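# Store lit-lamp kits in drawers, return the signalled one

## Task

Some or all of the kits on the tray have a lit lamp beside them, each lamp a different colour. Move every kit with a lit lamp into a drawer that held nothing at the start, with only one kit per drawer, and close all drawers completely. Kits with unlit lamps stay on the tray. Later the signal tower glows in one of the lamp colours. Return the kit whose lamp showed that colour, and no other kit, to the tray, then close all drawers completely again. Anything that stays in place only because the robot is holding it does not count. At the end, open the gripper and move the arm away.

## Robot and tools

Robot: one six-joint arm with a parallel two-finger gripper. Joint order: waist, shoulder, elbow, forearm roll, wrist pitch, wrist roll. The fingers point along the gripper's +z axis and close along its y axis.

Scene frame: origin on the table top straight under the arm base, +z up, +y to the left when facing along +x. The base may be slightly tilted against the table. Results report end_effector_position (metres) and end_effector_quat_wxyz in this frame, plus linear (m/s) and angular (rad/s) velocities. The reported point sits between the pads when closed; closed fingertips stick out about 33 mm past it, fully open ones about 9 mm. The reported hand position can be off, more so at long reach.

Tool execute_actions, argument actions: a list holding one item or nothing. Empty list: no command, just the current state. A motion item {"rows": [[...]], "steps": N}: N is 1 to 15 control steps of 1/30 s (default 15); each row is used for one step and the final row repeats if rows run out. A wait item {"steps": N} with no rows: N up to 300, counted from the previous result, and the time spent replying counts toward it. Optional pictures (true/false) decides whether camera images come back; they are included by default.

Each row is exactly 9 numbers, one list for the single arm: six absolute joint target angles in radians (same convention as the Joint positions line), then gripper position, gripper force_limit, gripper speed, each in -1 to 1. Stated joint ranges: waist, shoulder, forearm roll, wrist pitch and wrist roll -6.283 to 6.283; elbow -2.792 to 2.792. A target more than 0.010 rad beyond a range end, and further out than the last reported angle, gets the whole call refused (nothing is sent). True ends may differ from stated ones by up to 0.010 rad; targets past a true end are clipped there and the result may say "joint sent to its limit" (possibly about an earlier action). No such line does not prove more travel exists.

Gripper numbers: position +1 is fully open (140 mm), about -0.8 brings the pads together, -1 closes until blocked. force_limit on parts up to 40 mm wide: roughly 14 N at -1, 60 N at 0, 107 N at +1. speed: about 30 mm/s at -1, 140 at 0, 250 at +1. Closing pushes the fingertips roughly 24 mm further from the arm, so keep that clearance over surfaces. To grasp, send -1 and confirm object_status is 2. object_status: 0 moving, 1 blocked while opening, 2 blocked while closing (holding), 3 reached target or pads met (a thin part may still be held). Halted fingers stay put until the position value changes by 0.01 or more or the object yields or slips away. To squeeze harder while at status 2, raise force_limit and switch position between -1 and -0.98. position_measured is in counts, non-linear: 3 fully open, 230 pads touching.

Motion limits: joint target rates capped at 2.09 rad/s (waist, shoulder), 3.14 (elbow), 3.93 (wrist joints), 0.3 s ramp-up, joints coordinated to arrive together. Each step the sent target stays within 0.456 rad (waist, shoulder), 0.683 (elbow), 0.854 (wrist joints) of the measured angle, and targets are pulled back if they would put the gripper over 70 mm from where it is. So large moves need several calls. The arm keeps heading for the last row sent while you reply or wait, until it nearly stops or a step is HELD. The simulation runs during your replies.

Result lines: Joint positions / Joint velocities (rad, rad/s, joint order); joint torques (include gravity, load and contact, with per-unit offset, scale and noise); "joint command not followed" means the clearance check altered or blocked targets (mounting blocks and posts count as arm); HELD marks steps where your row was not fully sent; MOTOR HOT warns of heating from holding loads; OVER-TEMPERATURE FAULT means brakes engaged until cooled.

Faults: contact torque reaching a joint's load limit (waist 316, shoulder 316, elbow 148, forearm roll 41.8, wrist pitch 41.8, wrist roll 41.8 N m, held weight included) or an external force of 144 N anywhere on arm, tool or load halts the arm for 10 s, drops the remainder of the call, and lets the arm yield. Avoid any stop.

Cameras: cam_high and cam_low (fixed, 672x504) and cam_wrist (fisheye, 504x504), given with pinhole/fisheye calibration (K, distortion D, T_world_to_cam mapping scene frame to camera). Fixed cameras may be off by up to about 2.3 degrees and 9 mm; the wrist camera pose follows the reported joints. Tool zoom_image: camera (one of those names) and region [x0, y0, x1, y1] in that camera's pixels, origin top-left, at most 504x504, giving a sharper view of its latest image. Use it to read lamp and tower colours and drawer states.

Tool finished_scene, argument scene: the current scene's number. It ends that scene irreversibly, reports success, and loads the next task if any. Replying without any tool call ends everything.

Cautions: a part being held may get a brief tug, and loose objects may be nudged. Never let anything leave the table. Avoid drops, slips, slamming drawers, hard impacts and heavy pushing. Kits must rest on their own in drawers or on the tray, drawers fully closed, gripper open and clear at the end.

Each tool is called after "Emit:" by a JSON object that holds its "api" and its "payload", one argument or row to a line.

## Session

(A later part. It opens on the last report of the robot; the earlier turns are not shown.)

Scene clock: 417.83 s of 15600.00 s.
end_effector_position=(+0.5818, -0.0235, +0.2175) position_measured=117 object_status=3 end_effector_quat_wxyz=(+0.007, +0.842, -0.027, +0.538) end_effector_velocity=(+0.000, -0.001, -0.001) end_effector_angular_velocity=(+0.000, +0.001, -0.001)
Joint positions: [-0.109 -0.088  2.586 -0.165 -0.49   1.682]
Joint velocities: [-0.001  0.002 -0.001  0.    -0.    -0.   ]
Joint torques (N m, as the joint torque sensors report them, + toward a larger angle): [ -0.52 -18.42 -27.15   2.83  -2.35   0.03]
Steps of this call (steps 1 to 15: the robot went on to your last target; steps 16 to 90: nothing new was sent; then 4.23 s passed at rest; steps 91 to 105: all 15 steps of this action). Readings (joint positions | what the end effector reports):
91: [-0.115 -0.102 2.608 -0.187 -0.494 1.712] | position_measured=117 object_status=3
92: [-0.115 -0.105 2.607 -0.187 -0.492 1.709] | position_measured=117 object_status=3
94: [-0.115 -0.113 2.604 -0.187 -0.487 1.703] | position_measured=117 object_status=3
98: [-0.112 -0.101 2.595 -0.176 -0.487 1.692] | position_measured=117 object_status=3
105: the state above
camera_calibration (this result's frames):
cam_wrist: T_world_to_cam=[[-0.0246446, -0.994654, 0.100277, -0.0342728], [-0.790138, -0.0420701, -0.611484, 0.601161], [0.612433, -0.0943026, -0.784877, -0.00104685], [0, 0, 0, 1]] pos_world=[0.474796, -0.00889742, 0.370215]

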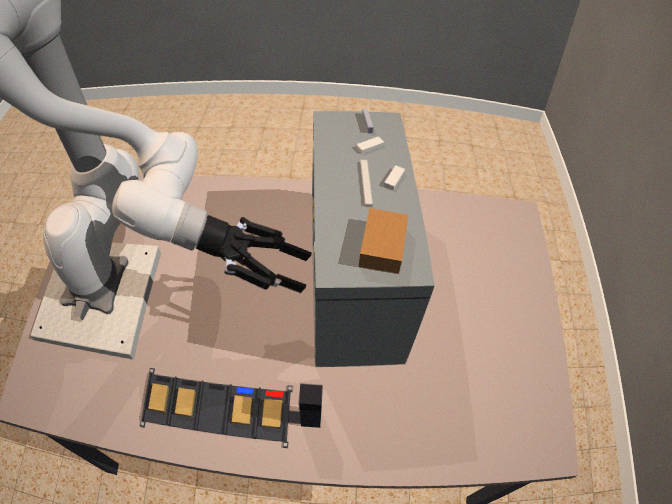

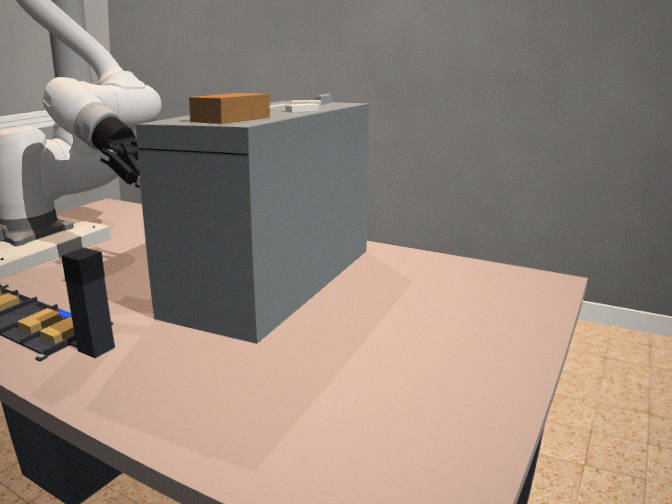

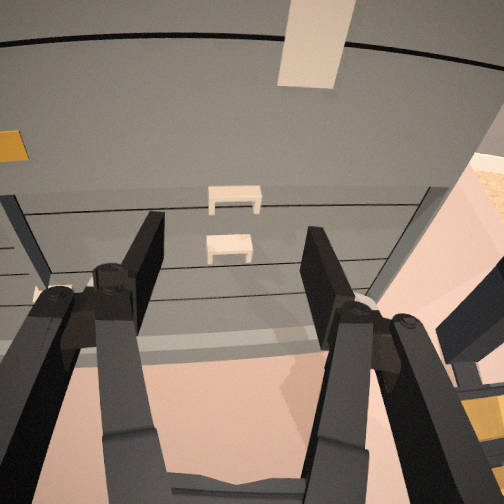

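Emit:
{"api": "execute_actions", "payload": {
  "actions": [
    {"rows":[[-0.105,-0.076,2.578,-0.155,-0.492,1.673,0.1,-0.6,0],[-0.105,-0.076,2.578,-0.155,-0.492,1.673,0.1,-0.6,0],[-0.105,-0.076,2.578,-0.155,-0.492,1.673,0.1,-0.6,0],[-0.101,-0.064,2.569,-0.144,-0.494,1.663,0.1,-0.6,0],[-0.101,-0.064,2.569,-0.144,-0.494,1.663,0.1,-0.6,0],[-0.101,-0.064,2.569,-0.144,-0.494,1.663,0.1,-0.6,0],[-0.097,-0.053,2.561,-0.135,-0.496,1.654,0.1,-0.6,0]]}
  ]
}}

Scene clock: 422.70 s of 15600.00 s.
end_effector_position=(+0.5985, -0.0230, +0.2150) position_measured=117 object_status=3 end_effector_quat_wxyz=(+0.010, +0.843, -0.026, +0.537) end_effector_velocity=(+0.000, -0.000, -0.001) end_effector_angular_velocity=(+0.001, +0.002, -0.001)
Joint positions: [-0.097 -0.053  2.561 -0.135 -0.496  1.654]
Joint velocities: [-0.     0.001 -0.001  0.001  0.002 -0.   ]
Joint torques (N m, as the joint torque sensors report them, + toward a larger angle): [ -0.09 -21.31 -26.54   2.78  -2.24   0.08]
Steps of this call (steps 1 to 15: the robot went on to your last target; steps 16 to 90: nothing new was sent; then 1.37 s passed at rest; steps 91 to 105: all 15 steps of this action). Readings (joint positions | what the end effector reports):
91: [-0.109 -0.088 2.586 -0.165 -0.490 1.682] | position_measured=117 object_status=3
92: [-0.108 -0.085 2.584 -0.162 -0.491 1.680] | position_measured=117 object_status=3
94: [-0.105 -0.077 2.579 -0.156 -0.492 1.674] | position_measured=117 object_status=3
98: [-0.100 -0.061 2.567 -0.142 -0.494 1.661] | position_measured=117 object_status=3
105: the state above
camera_calibration (this result's frames):
cam_wrist: T_world_to_cam=[[-0.0239094, -0.994015, 0.106598, -0.0349054], [-0.791917, -0.0462474, -0.608875, 0.613261], [0.61016, -0.0989746, -0.786071, -0.0116238], [0, 0, 0, 1]] pos_world=[0.49191, -0.00748521, 0.367983]

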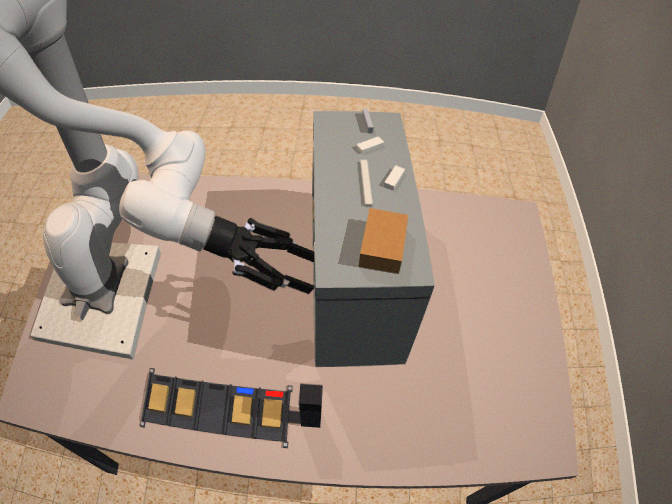

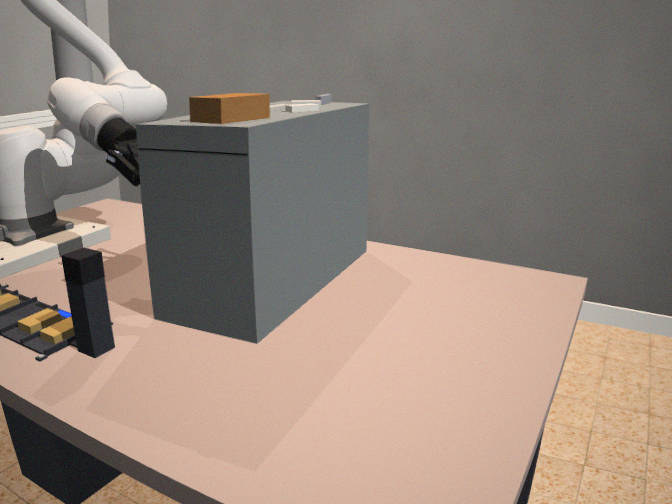

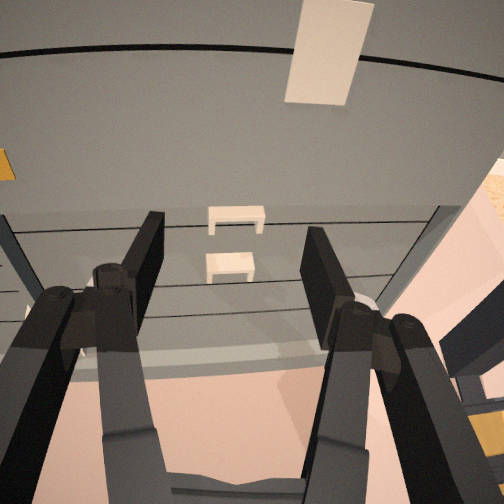

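Matches the reference. Close.

Emit:
{"api": "execute_actions", "payload": {
  "actions": [
    {"rows":[[-0.097,-0.053,2.561,-0.135,-0.496,1.654,-1,-0.6,0]]}
  ],
  "pictures": false
}}

Emit:
{"api": "execute_actions", "payload": {
  "actions": [
    {"rows":[[-0.097,-0.053,2.561,-0.135,-0.496,1.654,-1,-0.6,0],[-0.097,-0.053,2.561,-0.135,-0.496,1.654,-1,-0.6,0],[-0.097,-0.053,2.561,-0.135,-0.496,1.654,-1,-0.6,0],[-0.1,-0.064,2.569,-0.144,-0.494,1.663,-1,-0.6,0],[-0.1,-0.064,2.569,-0.144,-0.494,1.663,-1,-0.6,0],[-0.103,-0.076,2.578,-0.155,-0.492,1.673,-1,-0.6,0],[-0.103,-0.076,2.578,-0.155,-0.492,1.673,-1,-0.6,0],[-0.106,-0.088,2.586,-0.165,-0.49,1.682,-1,-0.6,0],[-0.106,-0.088,2.586,-0.165,-0.49,1.682,-1,-0.6,0],[-0.109,-0.101,2.595,-0.176,-0.488,1.692,-1,-0.6,0],[-0.109,-0.101,2.595,-0.176,-0.488,1.692,-1,-0.6,0],[-0.112,-0.114,2.604,-0.187,-0.486,1.702,-1,-0.6,0]]}
  ]
}}

Scene clock: 428.83 s of 15600.00 s.
end_effector_position=(+0.5985, -0.0229, +0.2150) position_measured=190 object_status=0 end_effector_quat_wxyz=(+0.010, +0.843, -0.025, +0.537) end_effector_velocity=(-0.000, -0.001, -0.001) end_effector_angular_velocity=(+0.000, +0.001, -0.002)
Joint positions: [-0.097 -0.053  2.561 -0.135 -0.496  1.654]
Joint velocities: [-0.002  0.     0.001 -0.     0.     0.   ]
Joint torques (N m, as the joint torque sensors report them, + toward a larger angle): [-12.9  -19.89 -27.39   6.44  -1.28   0.18]
Steps of this call (steps 1 to 15: the robot went on to your last target; steps 16 to 90: nothing new was sent; then 2.63 s passed at rest; steps 91 to 105: all 15 steps of this action). Readings (joint positions | what the end effector reports):
91: [-0.097 -0.053 2.561 -0.135 -0.496 1.654] | position_measured=117 object_status=0
92: [-0.097 -0.053 2.561 -0.135 -0.496 1.654] | position_measured=119 object_status=0
94: [-0.097 -0.053 2.561 -0.135 -0.496 1.654] | position_measured=134 object_status=0
98: [-0.097 -0.053 2.561 -0.135 -0.496 1.654] | position_measured=165 object_status=0
105: the state above

Scene clock: 429.33 s of 15600.00 s.
end_effector_position=(+0.5705, -0.0208, +0.2189) position_measured=190 object_status=2 end_effector_quat_wxyz=(+0.004, +0.842, -0.027, +0.539) end_effector_velocity=(-0.025, +0.003, +0.006) end_effector_angular_velocity=(+0.006, -0.013, +0.007)
Joint positions: [-0.112 -0.112  2.603 -0.185 -0.486  1.701]
Joint velocities: [-0.014 -0.058  0.039 -0.051  0.002  0.043]
Joint torques (N m, as the joint torque sensors report them, + toward a larger angle): [ 65.01 -35.69 -51.15 -16.46 -23.37  -1.4 ]
Steps of this call (steps 1 to 15: all 15 steps of this action). Readings (joint positions | what the end effector reports):
1: [-0.097 -0.053 2.561 -0.135 -0.496 1.654] | position_measured=190 object_status=0
2: [-0.097 -0.053 2.561 -0.135 -0.496 1.654] | position_measured=190 object_status=2
4: [-0.097 -0.053 2.561 -0.135 -0.496 1.654] | position_measured=190 object_status=2
8: [-0.102 -0.072 2.575 -0.151 -0.492 1.669] | position_measured=190 object_status=2
15: the state above
camera_calibration (this result's frames):
cam_wrist: T_world_to_cam=[[-0.0204471, -0.995148, 0.0962412, -0.0335451], [-0.788599, -0.0431185, -0.613394, 0.59271], [0.614568, -0.0884378, -0.783891, 0.00596201], [0, 0, 0, 1]] pos_world=[0.46306, -0.00729837, 0.371467]

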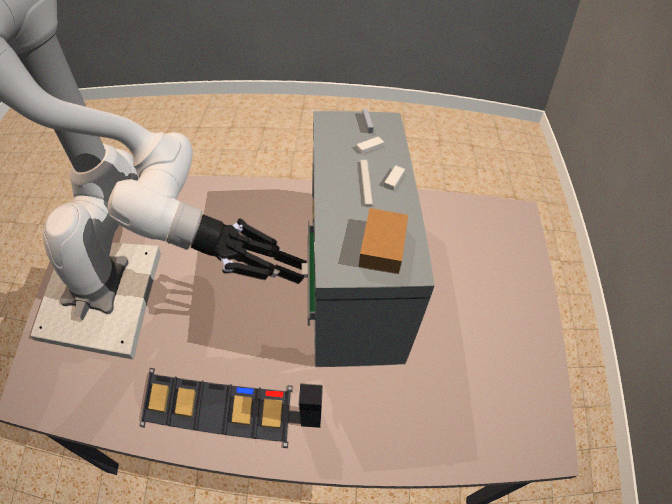

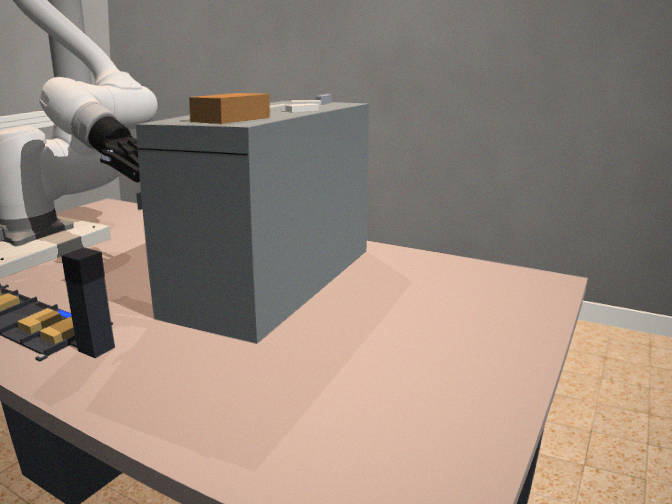

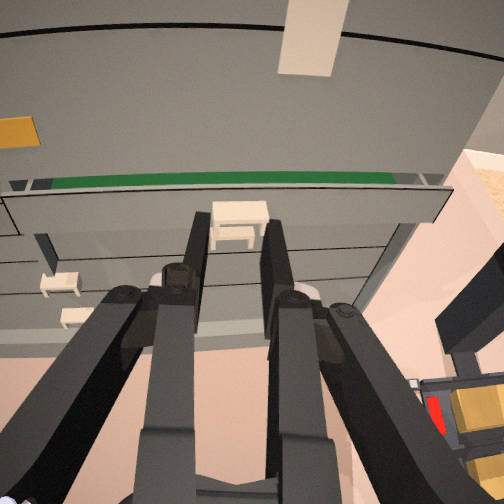

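Emit:
{"api": "execute_actions", "payload": {
  "actions": [
    {"rows":[[-0.115,-0.111,2.605,-0.187,-0.488,1.704,-1,-0.6,0],[-0.115,-0.111,2.605,-0.187,-0.488,1.704,-1,-0.6,0],[-0.118,-0.108,2.606,-0.187,-0.49,1.707,-1,-0.6,0]],"steps":10}
  ],
  "pictures": false
}}

Scene clock: 431.97 s of 15600.00 s.
end_effector_position=(+0.5697, -0.0232, +0.2162) position_measured=190 object_status=2 end_effector_quat_wxyz=(+0.004, +0.842, -0.030, +0.538) end_effector_velocity=(-0.001, -0.000, -0.001) end_effector_angular_velocity=(+0.002, +0.002, -0.001)
Joint positions: [-0.118 -0.108  2.606 -0.188 -0.491  1.707]
Joint velocities: [-0.001  0.001  0.002  0.001 -0.001  0.001]
Joint torques (N m, as the joint torque sensors report them, + toward a larger angle): [ 34.56 -11.2  -10.93  -7.59   0.01  -0.26]
Steps of this call (steps 1 to 15: the robot went on to your last target; steps 16 to 69: nothing new was sent; steps 70 to 79: all 10 steps of this action). Readings (joint positions | what the end effector reports):
70: [-0.112 -0.114 2.604 -0.187 -0.486 1.702] | position_measured=190 object_status=2
71: [-0.113 -0.113 2.604 -0.187 -0.487 1.703] | position_measured=190 object_status=2
73: [-0.115 -0.110 2.605 -0.187 -0.489 1.705] | position_measured=190 object_status=2
77: [-0.117 -0.108 2.606 -0.188 -0.491 1.707] | position_measured=190 object_status=2
79: the state above

Emit:
{"api": "execute_actions", "payload": {
  "actions": [
    {"rows":[[-0.123,-0.108,2.606,-0.187,-0.49,1.707,-1,-0.6,0],[-0.123,-0.108,2.606,-0.187,-0.49,1.707,-1,-0.6,0],[-0.123,-0.108,2.606,-0.187,-0.49,1.707,-1,-0.6,0],[-0.127,-0.119,2.614,-0.197,-0.489,1.716,-1,-0.6,0],[-0.127,-0.119,2.614,-0.197,-0.489,1.716,-1,-0.6,0],[-0.127,-0.119,2.614,-0.197,-0.489,1.716,-1,-0.6,0],[-0.131,-0.13,2.622,-0.207,-0.487,1.726,-1,-0.6,0],[-0.131,-0.13,2.622,-0.207,-0.487,1.726,-1,-0.6,0],[-0.131,-0.13,2.622,-0.207,-0.487,1.726,-1,-0.6,0],[-0.135,-0.14,2.63,-0.217,-0.485,1.735,-1,-0.6,0]]}
  ],
  "pictures": false
}}

Scene clock: 438.20 s of 15600.00 s.
end_effector_position=(+0.5536, -0.0263, +0.2162) position_measured=190 object_status=2 end_effector_quat_wxyz=(+0.003, +0.842, -0.035, +0.538) end_effector_velocity=(-0.001, +0.000, -0.001) end_effector_angular_velocity=(-0.001, +0.002, +0.001)
Joint positions: [-0.135 -0.14   2.63  -0.217 -0.485  1.735]
Joint velocities: [-0.001 -0.002  0.002 -0.005  0.002  0.003]
Joint torques (N m, as the joint torque sensors report them, + toward a larger angle): [ -0.07  -7.66 -20.65   2.59   0.85   0.53]
Steps of this call (steps 1 to 15: the robot went on to your last target; steps 16 to 90: nothing new was sent; then 2.73 s passed at rest; steps 91 to 105: all 15 steps of this action). Readings (joint positions | what the end effector reports):
91: [-0.118 -0.108 2.606 -0.187 -0.490 1.707] | position_measured=190 object_status=2
92: [-0.120 -0.108 2.606 -0.187 -0.490 1.707] | position_measured=190 object_status=2
94: [-0.122 -0.108 2.606 -0.187 -0.490 1.707] | position_measured=190 object_status=2
98: [-0.128 -0.122 2.616 -0.200 -0.488 1.719] | position_measured=190 object_status=2
105: the state above

Emit:
{"api": "execute_actions", "payload": {
  "actions": [
    {"rows":[[-0.142,-0.161,2.6445,-0.231,-0.479,1.746,-1,-0.6,0],[-0.142,-0.161,2.6445,-0.231,-0.479,1.746,-1,-0.6,0],[-0.142,-0.161,2.6445,-0.231,-0.479,1.746,-1,-0.6,0],[-0.149,-0.183,2.659,-0.245,-0.473,1.757,-1,-0.6,0],[-0.149,-0.183,2.659,-0.245,-0.473,1.757,-1,-0.6,0],[-0.149,-0.183,2.659,-0.245,-0.473,1.757,-1,-0.6,0],[-0.156,-0.204,2.6735,-0.26,-0.467,1.769,-1,-0.6,0],[-0.156,-0.204,2.6735,-0.26,-0.467,1.769,-1,-0.6,0],[-0.156,-0.204,2.6735,-0.26,-0.467,1.769,-1,-0.6,0],[-0.163,-0.226,2.688,-0.274,-0.461,1.78,-1,-0.6,0]]}
  ]
}}

Scene clock: 443.87 s of 15600.00 s.
end_effector_position=(+0.5140, -0.0275, +0.2159) position_measured=190 object_status=2 end_effector_quat_wxyz=(+0.004, +0.842, -0.038, +0.538) end_effector_velocity=(-0.003, +0.001, -0.000) end_effector_angular_velocity=(-0.001, +0.000, +0.003)
Joint positions: [-0.163 -0.226  2.688 -0.274 -0.461  1.78 ]
Joint velocities: [-0.002 -0.006  0.004 -0.009  0.002  0.005]
Joint torques (N m, as the joint torque sensors report them, + toward a larger angle): [38.72  3.34 -7.71 -9.98 -1.56 -0.12]
Steps of this call (steps 1 to 15: the robot went on to your last target; steps 16 to 90: nothing new was sent; then 2.17 s passed at rest; steps 91 to 105: all 15 steps of this action). Readings (joint positions | what the end effector reports):
91: [-0.135 -0.140 2.630 -0.217 -0.485 1.735] | position_measured=190 object_status=2
92: [-0.136 -0.143 2.632 -0.219 -0.484 1.737] | position_measured=190 object_status=2
94: [-0.141 -0.158 2.643 -0.229 -0.480 1.744] | position_measured=190 object_status=2
98: [-0.150 -0.187 2.661 -0.247 -0.472 1.759] | position_measured=190 object_status=2
105: the state above
camera_calibration (this result's frames):
cam_wrist: T_world_to_cam=[[-0.0385918, -0.99573, 0.083858, -0.0291483], [-0.790168, -0.0209612, -0.612532, 0.547296], [0.611674, -0.0899006, -0.785985, 0.0396431], [0, 0, 0, 1]] pos_world=[0.407082, -0.0139879, 0.368839]

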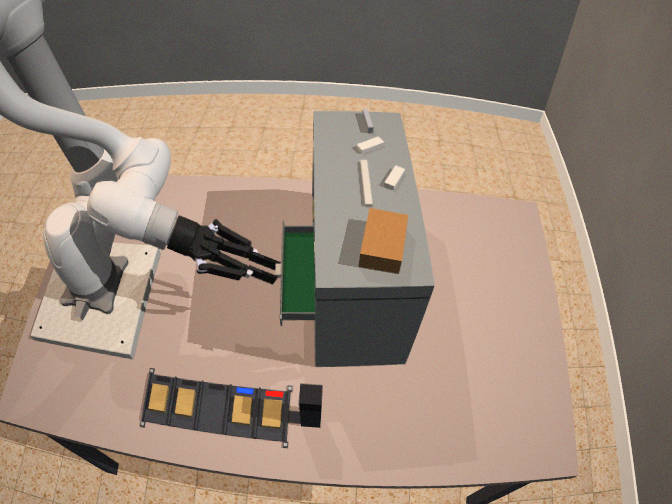

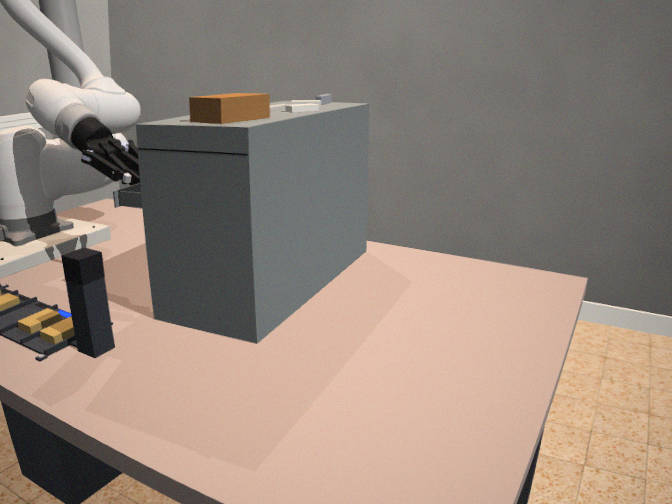

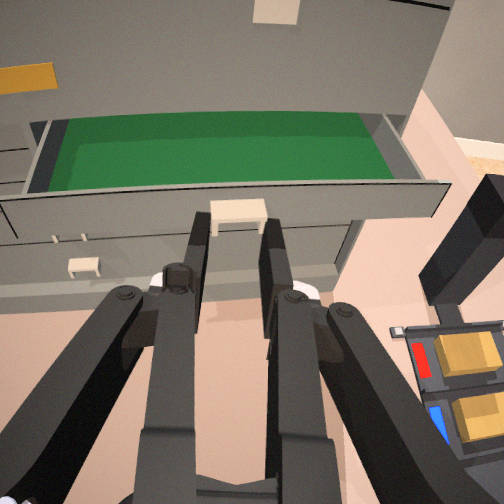

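Emit:
{"api": "execute_actions", "payload": {
  "actions": [
    {"rows":[[-0.169,-0.226,2.688,-0.274,-0.461,1.78,-1,-0.6,0],[-0.169,-0.226,2.688,-0.274,-0.461,1.78,-1,-0.6,0],[-0.169,-0.226,2.688,-0.274,-0.461,1.78,-1,-0.6,0],[-0.176,-0.243,2.697,-0.29,-0.454,1.792,-1,-0.6,0],[-0.176,-0.243,2.697,-0.29,-0.454,1.792,-1,-0.6,0],[-0.176,-0.243,2.697,-0.29,-0.454,1.792,-1,-0.6,0],[-0.183,-0.26,2.706,-0.306,-0.448,1.803,-1,-0.6,0],[-0.183,-0.26,2.706,-0.306,-0.448,1.803,-1,-0.6,0],[-0.183,-0.26,2.706,-0.306,-0.448,1.803,-1,-0.6,0],[-0.19,-0.278,2.715,-0.322,-0.441,1.815,-1,-0.6,0]]}
  ],
  "pictures": false
}}

Scene clock: 450.03 s of 15600.00 s.
end_effector_position=(+0.4934, -0.0319, +0.2165) position_measured=190 object_status=2 end_effector_quat_wxyz=(+0.008, +0.842, -0.040, +0.538) end_effector_velocity=(-0.001, -0.001, +0.001) end_effector_angular_velocity=(-0.002, -0.002, +0.000)
Joint positions: [-0.19  -0.278  2.715 -0.322 -0.441  1.815]
Joint velocities: [-0.004 -0.006  0.001 -0.008  0.001  0.005]
Joint torques (N m, as the joint torque sensors report them, + toward a larger angle): [ -4.68  -0.35 -29.33   4.53  -2.29   0.6 ]
Steps of this call (steps 1 to 15: the robot went on to your last target; steps 16 to 90: nothing new was sent; then 2.67 s passed at rest; steps 91 to 105: all 15 steps of this action). Readings (joint positions | what the end effector reports):
91: [-0.163 -0.226 2.688 -0.274 -0.461 1.780] | position_measured=190 object_status=2
92: [-0.165 -0.226 2.688 -0.274 -0.461 1.780] | position_measured=190 object_status=2
94: [-0.168 -0.226 2.688 -0.275 -0.461 1.780] | position_measured=190 object_status=2
98: [-0.177 -0.246 2.699 -0.293 -0.453 1.794] | position_measured=190 object_status=2
105: the state above

Emit:
{"api": "execute_actions", "payload": {
  "actions": [
    {"rows":[[-0.19,-0.278,2.715,-0.322,-0.441,1.815,0.1,-0.6,0],[-0.19,-0.278,2.715,-0.322,-0.441,1.815,0.1,-0.6,0],[-0.19,-0.278,2.715,-0.322,-0.441,1.815,0.1,-0.6,0],[-0.19,-0.278,2.715,-0.322,-0.441,1.815,0.1,-0.6,0],[-0.19,-0.278,2.715,-0.322,-0.441,1.815,0.1,-0.6,0],[-0.19,-0.278,2.715,-0.322,-0.441,1.815,0.1,-0.6,0],[-0.19,-0.278,2.715,-0.322,-0.441,1.815,0.1,-0.6,0],[-0.225,-0.37,2.755,-0.4,-0.4,1.87,0.1,-0.6,0]]}
  ],
  "pictures": false
}}

Emit:
{"api": "execute_actions", "payload": {
  "actions": [
    {"rows":[[-0.3,-0.7,2.7,-0.2,-0.2,1.2,-0.2,-0.2,0]]}
  ],
  "pictures": false
}}

Emit:
{"api": "execute_actions", "payload": {
  "actions": [
    {"rows":[[-0.58,-0.3,2.2,0,0.8,-0.3,-0.2,-0.2,0]]}
  ],
  "pictures": false
}}

Emit:
{"api": "execute_actions", "payload": {
  "actions": [
    {"rows":[[-0.58,0.1,2.02,0,1.02,-0.533,-0.2,-0.2,0]]}
  ],
  "pictures": false
}}

Emit:
{"api": "execute_actions", "payload": {
  "actions": [
    {"rows":[[-0.58,0.2187,2.0672,0,0.8557,-0.533,-0.2,-0.2,0]]}
  ]
}}

Scene clock: 465.63 s of 15600.00 s.
end_effector_position=(+0.4619, -0.0356, +0.2187) position_measured=117 object_status=0 end_effector_quat_wxyz=(+0.017, +0.841, -0.041, +0.539) end_effector_velocity=(-0.013, -0.004, +0.002) end_effector_angular_velocity=(-0.008, -0.002, -0.010)
Joint positions: [-0.225 -0.369  2.755 -0.399 -0.4    1.869]
Joint velocities: [-0.021 -0.043  0.016 -0.039  0.021  0.028]
Joint torques (N m, as the joint torque sensors report them, + toward a larger angle): [ -5.44  26.78 -38.22   4.1   -2.53   0.3 ]
Steps of this call (steps 1 to 15: the robot went on to your last target; steps 16 to 90: nothing new was sent; then 12.10 s passed at rest; steps 91 to 105: all 15 steps of this action). Readings (joint positions | what the end effector reports):
91: [-0.190 -0.278 2.715 -0.322 -0.441 1.815] | position_measured=190 object_status=0
92: [-0.190 -0.278 2.715 -0.322 -0.441 1.815] | position_measured=190 object_status=0
94: [-0.190 -0.278 2.715 -0.322 -0.441 1.815] | position_measured=173 object_status=0
98: [-0.190 -0.278 2.715 -0.322 -0.441 1.815] | position_measured=142 object_status=0
105: the state above

Scene clock: 466.13 s of 15600.00 s.
end_effector_position=(+0.4230, -0.0989, +0.3494) position_measured=154 object_status=3 end_effector_quat_wxyz=(+0.245, +0.778, +0.097, +0.570) end_effector_velocity=(-0.048, -0.032, +0.092) end_effector_angular_velocity=(-0.396, -0.032, -0.034)
Joint positions: [-0.299 -0.694  2.701 -0.204 -0.204  1.212]
Joint velocities: [-0.059 -0.246 -0.039  0.144  0.149 -0.497]
Joint torques (N m, as the joint torque sensors report them, + toward a larger angle): [ -4.55  47.26 -35.48   3.52  -2.16   0.18]
Steps of this call (steps 1 to 15: all 15 steps of this action). Readings (joint positions | what the end effector reports):
1: [-0.225 -0.370 2.755 -0.400 -0.400 1.870] | position_measured=117 object_status=0
2: [-0.226 -0.373 2.754 -0.398 -0.398 1.863] | position_measured=119 object_status=0
4: [-0.232 -0.401 2.749 -0.378 -0.381 1.807] | position_measured=134 object_status=0
8: [-0.259 -0.520 2.729 -0.307 -0.309 1.567] | position_measured=154 object_status=0
15: the state above

Scene clock: 466.63 s of 15600.00 s.
end_effector_position=(+0.4301, -0.2393, +0.3009) position_measured=154 object_status=3 end_effector_quat_wxyz=(+0.261, +0.865, +0.395, +0.168) end_effector_velocity=(-0.086, -0.155, -0.068) end_effector_angular_velocity=(-0.655, +2.181, +2.112)
Joint positions: [-0.524 -0.381  2.301 -0.04   0.589  0.181]
Joint velocities: [-0.442  0.63  -0.785  0.31   1.627 -3.341]
Joint torques (N m, as the joint torque sensors report them, + toward a larger angle): [  6.25 -16.34 -33.21   3.55  -1.46   0.11]
Steps of this call (steps 1 to 15: all 15 steps of this action). Readings (joint positions | what the end effector reports):
1: [-0.300 -0.699 2.700 -0.201 -0.200 1.202] | position_measured=154 object_status=3
2: [-0.302 -0.697 2.696 -0.198 -0.192 1.192] | position_measured=154 object_status=3
4: [-0.321 -0.671 2.663 -0.184 -0.136 1.134] | position_measured=154 object_status=3
8: [-0.393 -0.567 2.534 -0.133 0.105 0.893] | position_measured=154 object_status=3
15: the state above

Scene clock: 467.13 s of 15600.00 s.
end_effector_position=(+0.4603, -0.2825, +0.1783) position_measured=154 object_status=3 end_effector_quat_wxyz=(+0.001, +0.735, +0.678, +0.009) end_effector_velocity=(+0.012, -0.013, -0.070) end_effector_angular_velocity=(+0.163, +0.220, +0.202)
Joint positions: [-0.58   0.095  2.023 -0.     1.016 -0.528]
Joint velocities: [-0.015  0.232 -0.115  0.01   0.16  -0.217]
Joint torques (N m, as the joint torque sensors report them, + toward a larger angle): [  8.99 -84.11 -35.63   3.68   0.32   0.22]
Steps of this call (steps 1 to 15: all 15 steps of this action). Readings (joint positions | what the end effector reports):
1: [-0.537 -0.361 2.276 -0.030 0.641 0.073] | position_measured=154 object_status=3
2: [-0.549 -0.341 2.253 -0.022 0.686 -0.022] | position_measured=154 object_status=3
4: [-0.558 -0.282 2.206 -0.016 0.761 -0.169] | position_measured=154 object_status=3
8: [-0.567 -0.114 2.125 -0.009 0.873 -0.333] | position_measured=154 object_status=3
15: the state above

Scene clock: 467.63 s of 15600.00 s.
end_effector_position=(+0.4756, -0.2914, +0.0905) position_measured=154 object_status=3 end_effector_quat_wxyz=(-0.003, +0.734, +0.679, +0.008) end_effector_velocity=(+0.000, +0.000, -0.001) end_effector_angular_velocity=(+0.001, +0.001, +0.001)
Joint positions: [-0.58   0.219  2.067  0.     0.856 -0.533]
Joint velocities: [ 0.001  0.002  0.    -0.    -0.001 -0.   ]
Joint torques (N m, as the joint torque sensors report them, + toward a larger angle): [ -0.15 -57.   -31.25   3.47   0.05   0.14]
Steps of this call (steps 1 to 15: all 15 steps of this action). Readings (joint positions | what the end effector reports):
1: [-0.580 0.099 2.021 -0.000 1.019 -0.532] | position_measured=154 object_status=3
2: [-0.580 0.103 2.022 0.000 1.015 -0.532] | position_measured=154 object_status=3
4: [-0.580 0.133 2.035 0.000 0.972 -0.532] | position_measured=154 object_status=3
8: [-0.580 0.212 2.065 0.000 0.866 -0.533] | position_measured=154 object_status=3
15: the state above
camera_calibration (this result's frames):
cam_wrist: T_world_to_cam=[[0.998638, 0.0415712, 0.0315385, -0.46914], [0.0232812, -0.895879, 0.443688, -0.30281], [0.0466993, -0.442349, -0.895626, 0.116765], [0, 0, 0, 1]] pos_world=[0.470098, -0.200128, 0.253727]

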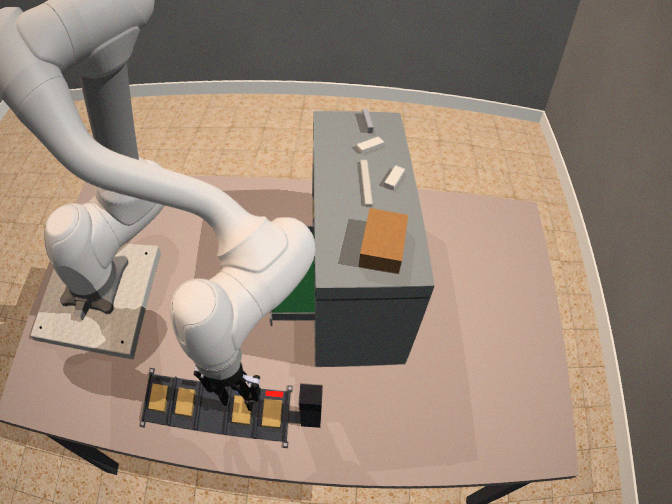

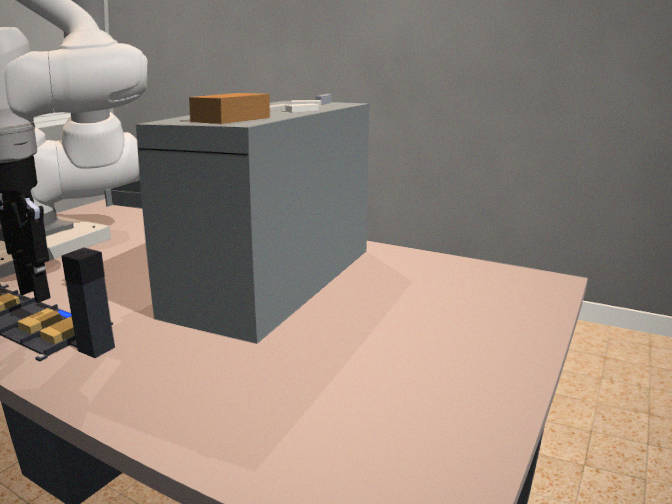

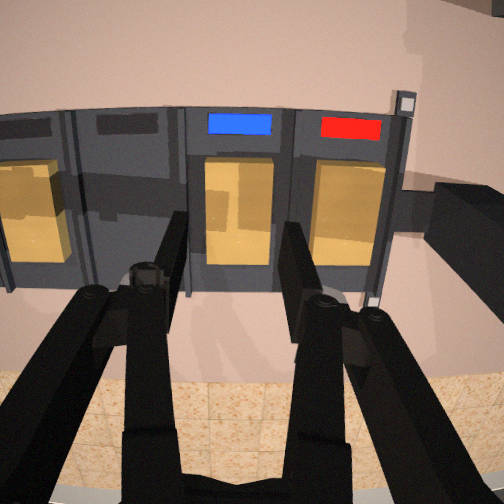

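Emit:
{"api": "execute_actions", "payload": {
  "actions": [
    {"rows":[[-0.58,0.244,2.082,0,0.816,-0.533,-0.2,-0.2,0],[-0.58,0.244,2.082,0,0.816,-0.533,-0.2,-0.2,0],[-0.58,0.244,2.082,0,0.816,-0.533,-0.2,-0.2,0],[-0.58,0.244,2.082,0,0.816,-0.533,-0.2,-0.2,0],[-0.58,0.244,2.082,0,0.816,-0.533,-0.2,-0.2,0],[-0.58,0.258,2.09,0,0.794,-0.533,-0.2,-0.2,0],[-0.58,0.258,2.09,0,0.794,-0.533,-0.2,-0.2,0],[-0.58,0.258,2.09,0,0.794,-0.533,-0.2,-0.2,0],[-0.58,0.2693,2.0963,0,0.776,-0.533,-0.2,-0.2,0]]}
  ]
}}

Scene clock: 472.30 s of 15600.00 s.
end_effector_position=(+0.4758, -0.2908, +0.0505) position_measured=154 object_status=3 end_effector_quat_wxyz=(-0.003, +0.734, +0.679, +0.008) end_effector_velocity=(-0.000, -0.002, -0.001) end_effector_angular_velocity=(-0.002, -0.002, -0.002)
Joint positions: [-0.58   0.269  2.096 -0.     0.776 -0.533]
Joint velocities: [-0.002  0.001  0.001 -0.    -0.005 -0.001]
Joint torques (N m, as the joint torque sensors report them, + toward a larger angle): [  0.01 -57.49 -29.42   3.17   0.03   0.02]
Steps of this call (steps 1 to 15: the robot went on to your last target; steps 16 to 90: nothing new was sent; then 1.17 s passed at rest; steps 91 to 105: all 15 steps of this action). Readings (joint positions | what the end effector reports):
91: [-0.580 0.219 2.067 -0.000 0.856 -0.533] | position_measured=154 object_status=3
92: [-0.580 0.222 2.069 -0.000 0.850 -0.533] | position_measured=154 object_status=3
94: [-0.580 0.240 2.080 -0.000 0.823 -0.533] | position_measured=154 object_status=3
98: [-0.580 0.253 2.087 -0.000 0.801 -0.533] | position_measured=154 object_status=3
105: the state above
camera_calibration (this result's frames):
cam_wrist: T_world_to_cam=[[0.998636, 0.041766, 0.0313482, -0.468036], [0.0235352, -0.895824, 0.443786, -0.284641], [0.0466176, -0.442443, -0.895584, 0.0811959], [0, 0, 0, 1]] pos_world=[0.470311, -0.199516, 0.21371]

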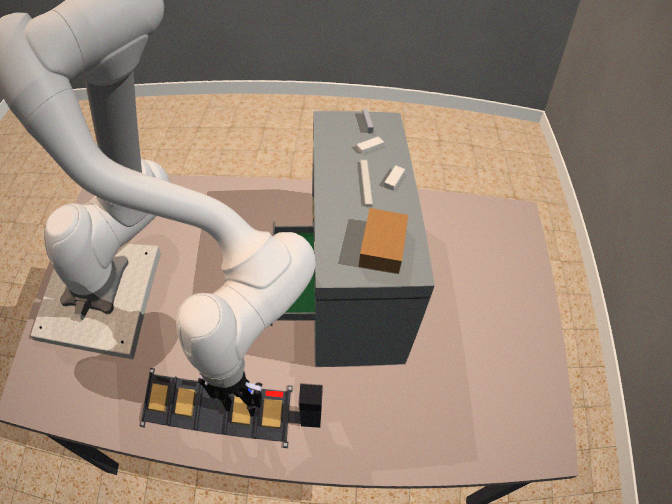

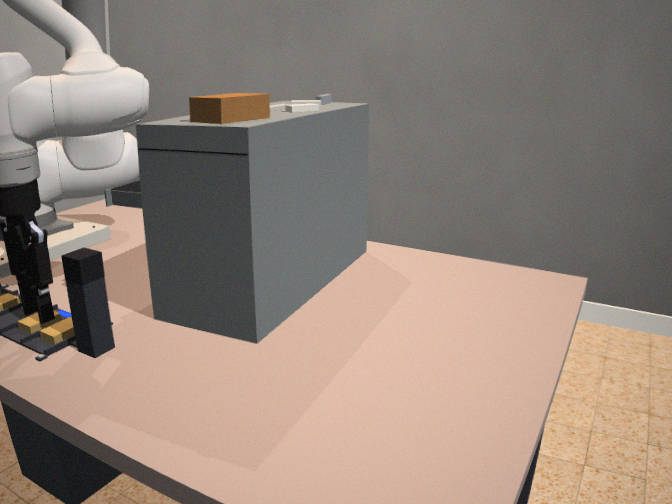

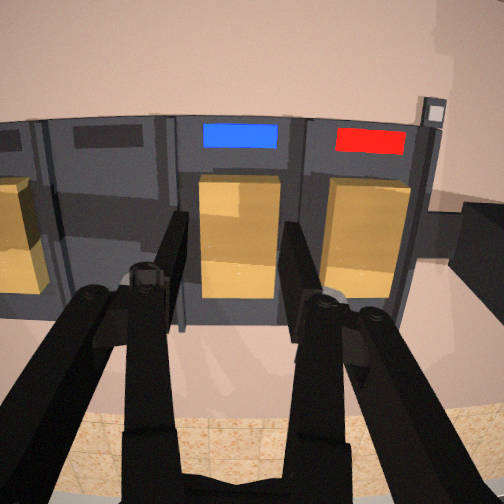

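Emit:
{"api": "execute_actions", "payload": {
  "actions": [
    {"rows":[[-0.58,0.2693,2.0963,0,0.776,-0.533,-1,-0.2,-0.8]]}
  ],
  "pictures": false
}}

Emit:
{"api": "execute_actions", "payload": {
  "actions": [
    {"rows":[[-0.58,0.2693,2.0963,0,0.776,-0.533,-1,-0.2,-0.8]]}
  ]
}}

Scene clock: 475.90 s of 15600.00 s.
end_effector_position=(+0.4758, -0.2907, +0.0504) position_measured=176 object_status=2 end_effector_quat_wxyz=(-0.003, +0.734, +0.679, +0.008) end_effector_velocity=(-0.000, +0.001, -0.000) end_effector_angular_velocity=(+0.001, +0.001, +0.000)
Joint positions: [-0.58   0.269  2.096  0.     0.776 -0.533]
Joint velocities: [0.001 0.    0.    0.    0.001 0.001]
Joint torques (N m, as the joint torque sensors report them, + toward a larger angle): [ -0.13 -43.91 -23.49   3.45  -1.77   0.32]
Steps of this call (steps 1 to 15: the robot went on to your last target; steps 16 to 90: nothing new was sent; then 0.10 s passed at rest; steps 91 to 105: all 15 steps of this action). Readings (joint positions | what the end effector reports):
91: [-0.580 0.269 2.096 -0.000 0.776 -0.533] | position_measured=154 object_status=0
92: [-0.580 0.269 2.096 0.000 0.776 -0.533] | position_measured=155 object_status=0
94: [-0.580 0.269 2.096 0.000 0.776 -0.533] | position_measured=161 object_status=0
98: [-0.580 0.269 2.096 0.000 0.776 -0.533] | position_measured=172 object_status=0
105: the state above

Scene clock: 476.40 s of 15600.00 s.
end_effector_position=(+0.4758, -0.2907, +0.0504) position_measured=176 object_status=2 end_effector_quat_wxyz=(-0.003, +0.734, +0.679, +0.008) end_effector_velocity=(-0.000, -0.001, -0.000) end_effector_angular_velocity=(+0.000, +0.001, -0.001)
Joint positions: [-0.58   0.269  2.096  0.     0.776 -0.533]
Joint velocities: [-0.001  0.    -0.    -0.     0.001  0.   ]
Joint torques (N m, as the joint torque sensors report them, + toward a larger angle): [  0.37 -44.5  -23.27   3.57  -1.74   0.28]
Steps of this call (steps 1 to 15: all 15 steps of this action). Readings (joint positions | what the end effector reports):
1: [-0.580 0.269 2.096 0.000 0.776 -0.533] | position_measured=176 object_status=2
2: [-0.580 0.269 2.096 0.000 0.776 -0.533] | position_measured=176 object_status=2
4: [-0.580 0.269 2.096 0.000 0.776 -0.533] | position_measured=176 object_status=2
8: [-0.580 0.269 2.096 0.000 0.776 -0.533] | position_measured=176 object_status=2
15: the state above
camera_calibration (this result's frames):
cam_wrist: T_world_to_cam=[[0.99864, 0.0416704, 0.0313309, -0.46805], [0.0234632, -0.895884, 0.443668, -0.284521], [0.0465567, -0.442329, -0.895644, 0.081179], [0, 0, 0, 1]] pos_world=[0.47031, -0.199486, 0.213605]

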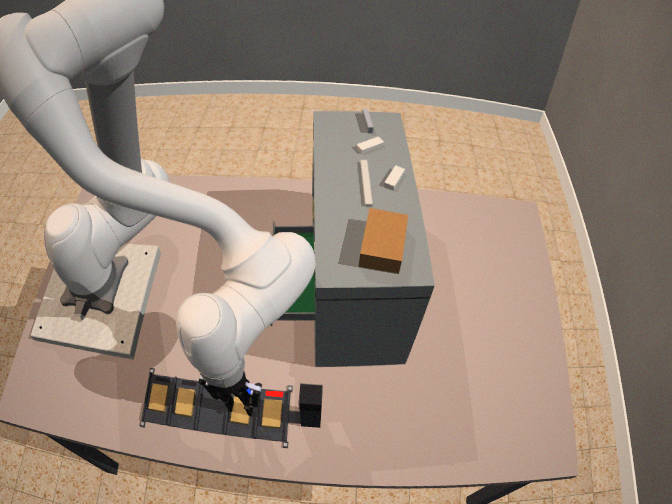

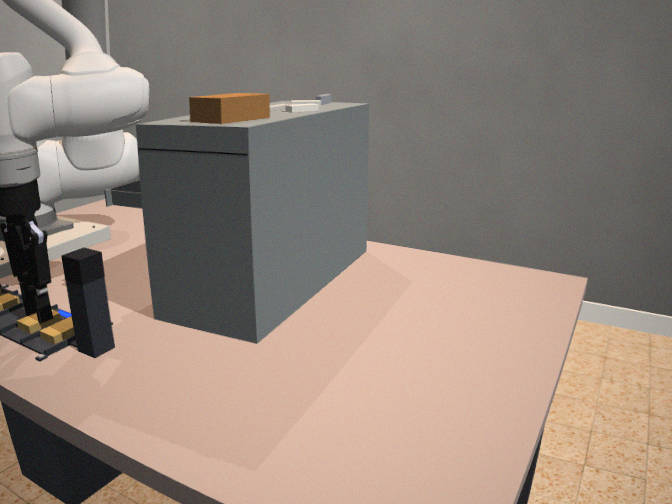

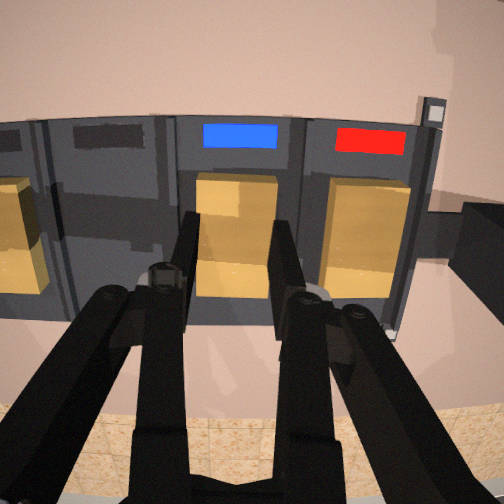

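Emit:
{"api": "execute_actions", "payload": {
  "actions": [
    {"rows":[[-0.58,0.263,2.093,0,0.786,-0.533,-1,-0.2,-0.8],[-0.58,0.263,2.093,0,0.786,-0.533,-1,-0.2,-0.8],[-0.58,0.256,2.089,0,0.797,-0.533,-1,-0.2,-0.8],[-0.58,0.256,2.089,0,0.797,-0.533,-1,-0.2,-0.8],[-0.58,0.244,2.082,0,0.816,-0.533,-1,-0.2,-0.8],[-0.58,0.244,2.082,0,0.816,-0.533,-1,-0.2,-0.8],[-0.58,0.23,2.074,0,0.838,-0.533,-1,-0.2,-0.8],[-0.58,0.23,2.074,0,0.838,-0.533,-1,-0.2,-0.8],[-0.58,0.2,2.057,0,0.885,-0.533,-1,-0.2,-0.8],[-0.58,0.2,2.057,0,0.885,-0.533,-1,-0.2,-0.8],[-0.58,0.15,2.035,0,0.957,-0.533,-1,-0.2,-0.8]]}
  ]
}}

Scene clock: 480.30 s of 15600.00 s.
end_effector_position=(+0.4702, -0.2887, +0.1385) position_measured=232 object_status=0 end_effector_quat_wxyz=(-0.003, +0.734, +0.679, +0.008) end_effector_velocity=(-0.027, +0.016, +0.172) end_effector_angular_velocity=(-0.002, -0.004, +0.001)
Joint positions: [-0.58   0.156  2.037  0.     0.948 -0.533]
Joint velocities: [ 0.001 -0.229 -0.101  0.     0.326 -0.   ]
Joint torques (N m, as the joint torque sensors report them, + toward a larger angle): [ -4.73 -16.91 -22.63   2.36  -0.03   0.08]
Steps of this call (steps 1 to 15: the robot went on to your last target; steps 16 to 90: nothing new was sent; then 0.40 s passed at rest; steps 91 to 105: all 15 steps of this action). Readings (joint positions | what the end effector reports):
91: [-0.580 0.269 2.096 0.000 0.776 -0.533] | position_measured=176 object_status=2
92: [-0.580 0.267 2.095 0.000 0.780 -0.533] | position_measured=176 object_status=2
94: [-0.580 0.261 2.092 0.000 0.789 -0.533] | position_measured=193 object_status=0
98: [-0.580 0.242 2.081 0.000 0.819 -0.533] | position_measured=219 object_status=0
105: the state above
camera_calibration (this result's frames):
cam_wrist: T_world_to_cam=[[0.998623, 0.041672, 0.0318686, -0.465427], [0.0232076, -0.895713, 0.444027, -0.321512], [0.0470486, -0.442676, -0.895447, 0.160933], [0, 0, 0, 1]] pos_world=[0.464676, -0.197346, 0.301699]

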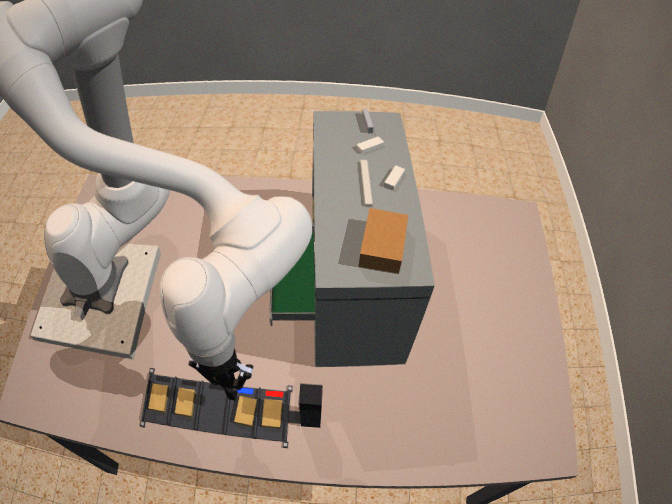

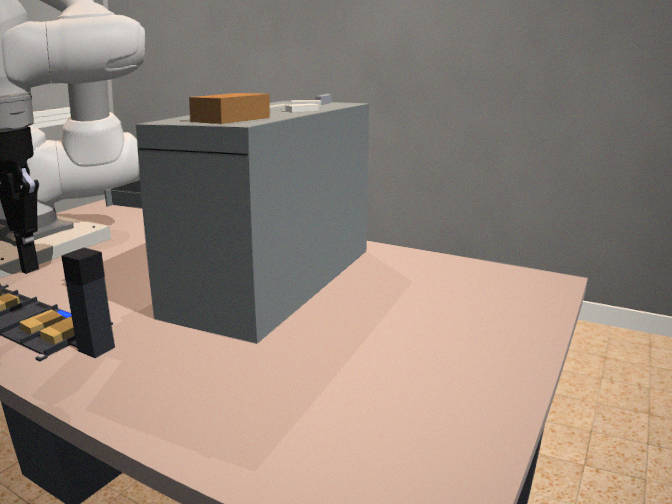

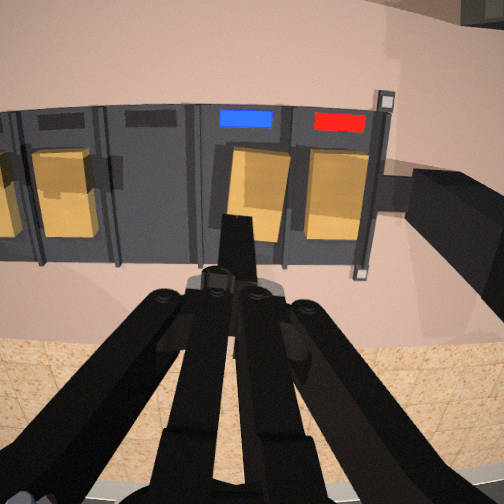

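Emit:
{"api": "execute_actions", "payload": {
  "actions": [
    {"rows":[[-0.568,0.2257,2.058,0,0.858,-0.44,-0.2,-0.2,0]]}
  ],
  "pictures": false
}}

Emit:
{"api": "execute_actions", "payload": {
  "actions": [
    {"rows":[[-0.568,0.25,2.072,0,0.82,-0.44,-0.2,-0.2,0],[-0.568,0.25,2.072,0,0.82,-0.44,-0.2,-0.2,0],[-0.568,0.25,2.072,0,0.82,-0.44,-0.2,-0.2,0],[-0.568,0.25,2.072,0,0.82,-0.44,-0.2,-0.2,0],[-0.568,0.262,2.079,0,0.8,-0.44,-0.2,-0.2,0]]}
  ]
}}

Scene clock: 487.87 s of 15600.00 s.
end_effector_position=(+0.4831, -0.2885, +0.0906) position_measured=154 object_status=0 end_effector_quat_wxyz=(-0.003, +0.761, +0.649, +0.008) end_effector_velocity=(+0.001, +0.000, -0.000) end_effector_angular_velocity=(-0.000, -0.000, +0.002)
Joint positions: [-0.568  0.226  2.058  0.     0.858 -0.44 ]
Joint velocities: [ 0.002  0.001 -0.    -0.    -0.001  0.   ]
Joint torques (N m, as the joint torque sensors report them, + toward a larger angle): [ -0.57 -54.87 -31.18   3.43   0.14   0.16]
Steps of this call (steps 1 to 15: the robot went on to your last target; steps 16 to 90: nothing new was sent; then 4.07 s passed at rest; steps 91 to 105: all 15 steps of this action). Readings (joint positions | what the end effector reports):
91: [-0.580 0.150 2.035 0.000 0.957 -0.533] | position_measured=232 object_status=0
92: [-0.580 0.153 2.036 0.000 0.952 -0.528] | position_measured=232 object_status=0
94: [-0.575 0.183 2.045 0.000 0.913 -0.492] | position_measured=214 object_status=0
98: [-0.568 0.226 2.058 0.000 0.859 -0.441] | position_measured=184 object_status=0
105: the state above

Scene clock: 488.37 s of 15600.00 s.
end_effector_position=(+0.4837, -0.2883, +0.0615) position_measured=154 object_status=3 end_effector_quat_wxyz=(-0.003, +0.761, +0.649, +0.008) end_effector_velocity=(-0.000, +0.001, -0.000) end_effector_angular_velocity=(+0.002, +0.002, +0.001)
Joint positions: [-0.568  0.262  2.079  0.     0.8   -0.44 ]
Joint velocities: [0.002 0.001 0.    0.    0.002 0.   ]
Joint torques (N m, as the joint torque sensors report them, + toward a larger angle): [ -0.64 -56.8  -29.74   3.29   0.2    0.05]
Steps of this call (steps 1 to 15: all 15 steps of this action). Readings (joint positions | what the end effector reports):
1: [-0.568 0.226 2.058 0.000 0.858 -0.440] | position_measured=154 object_status=0
2: [-0.568 0.229 2.059 0.000 0.852 -0.440] | position_measured=154 object_status=0
4: [-0.568 0.246 2.070 0.000 0.826 -0.440] | position_measured=154 object_status=3
8: [-0.568 0.261 2.078 0.000 0.802 -0.440] | position_measured=154 object_status=3
15: the state above
camera_calibration (this result's frames):
cam_wrist: T_world_to_cam=[[0.99876, -0.0392325, 0.030655, -0.499786], [-0.048766, -0.89499, 0.443413, -0.252191], [0.0100397, -0.444358, -0.895793, 0.108904], [0, 0, 0, 1]] pos_world=[0.485775, -0.196924, 0.224701]

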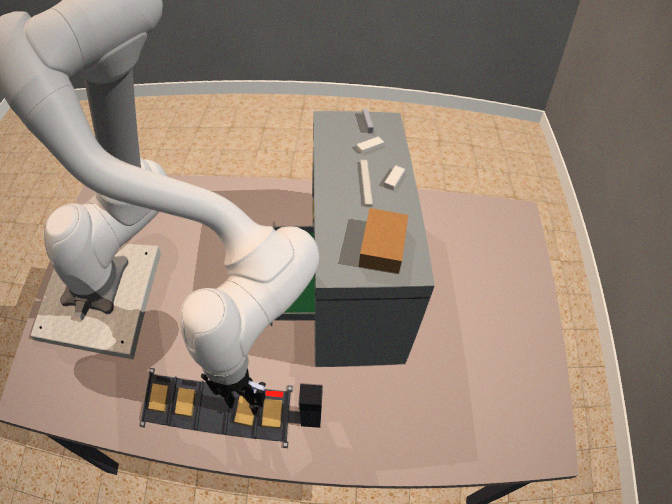

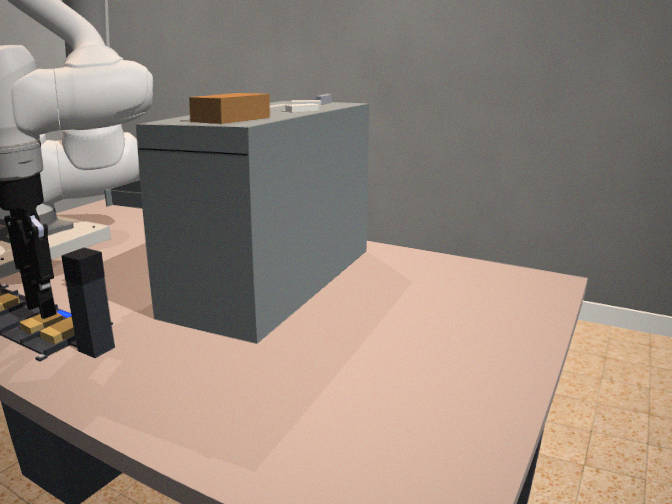

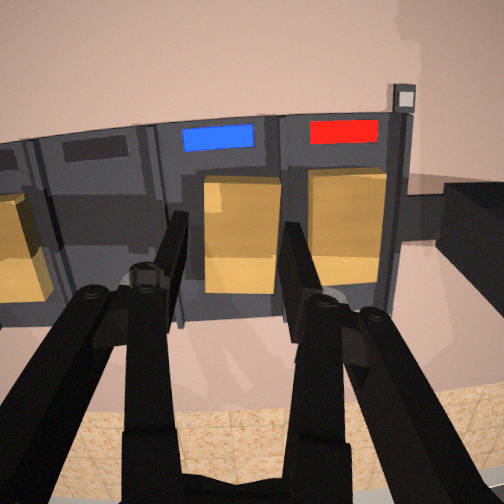

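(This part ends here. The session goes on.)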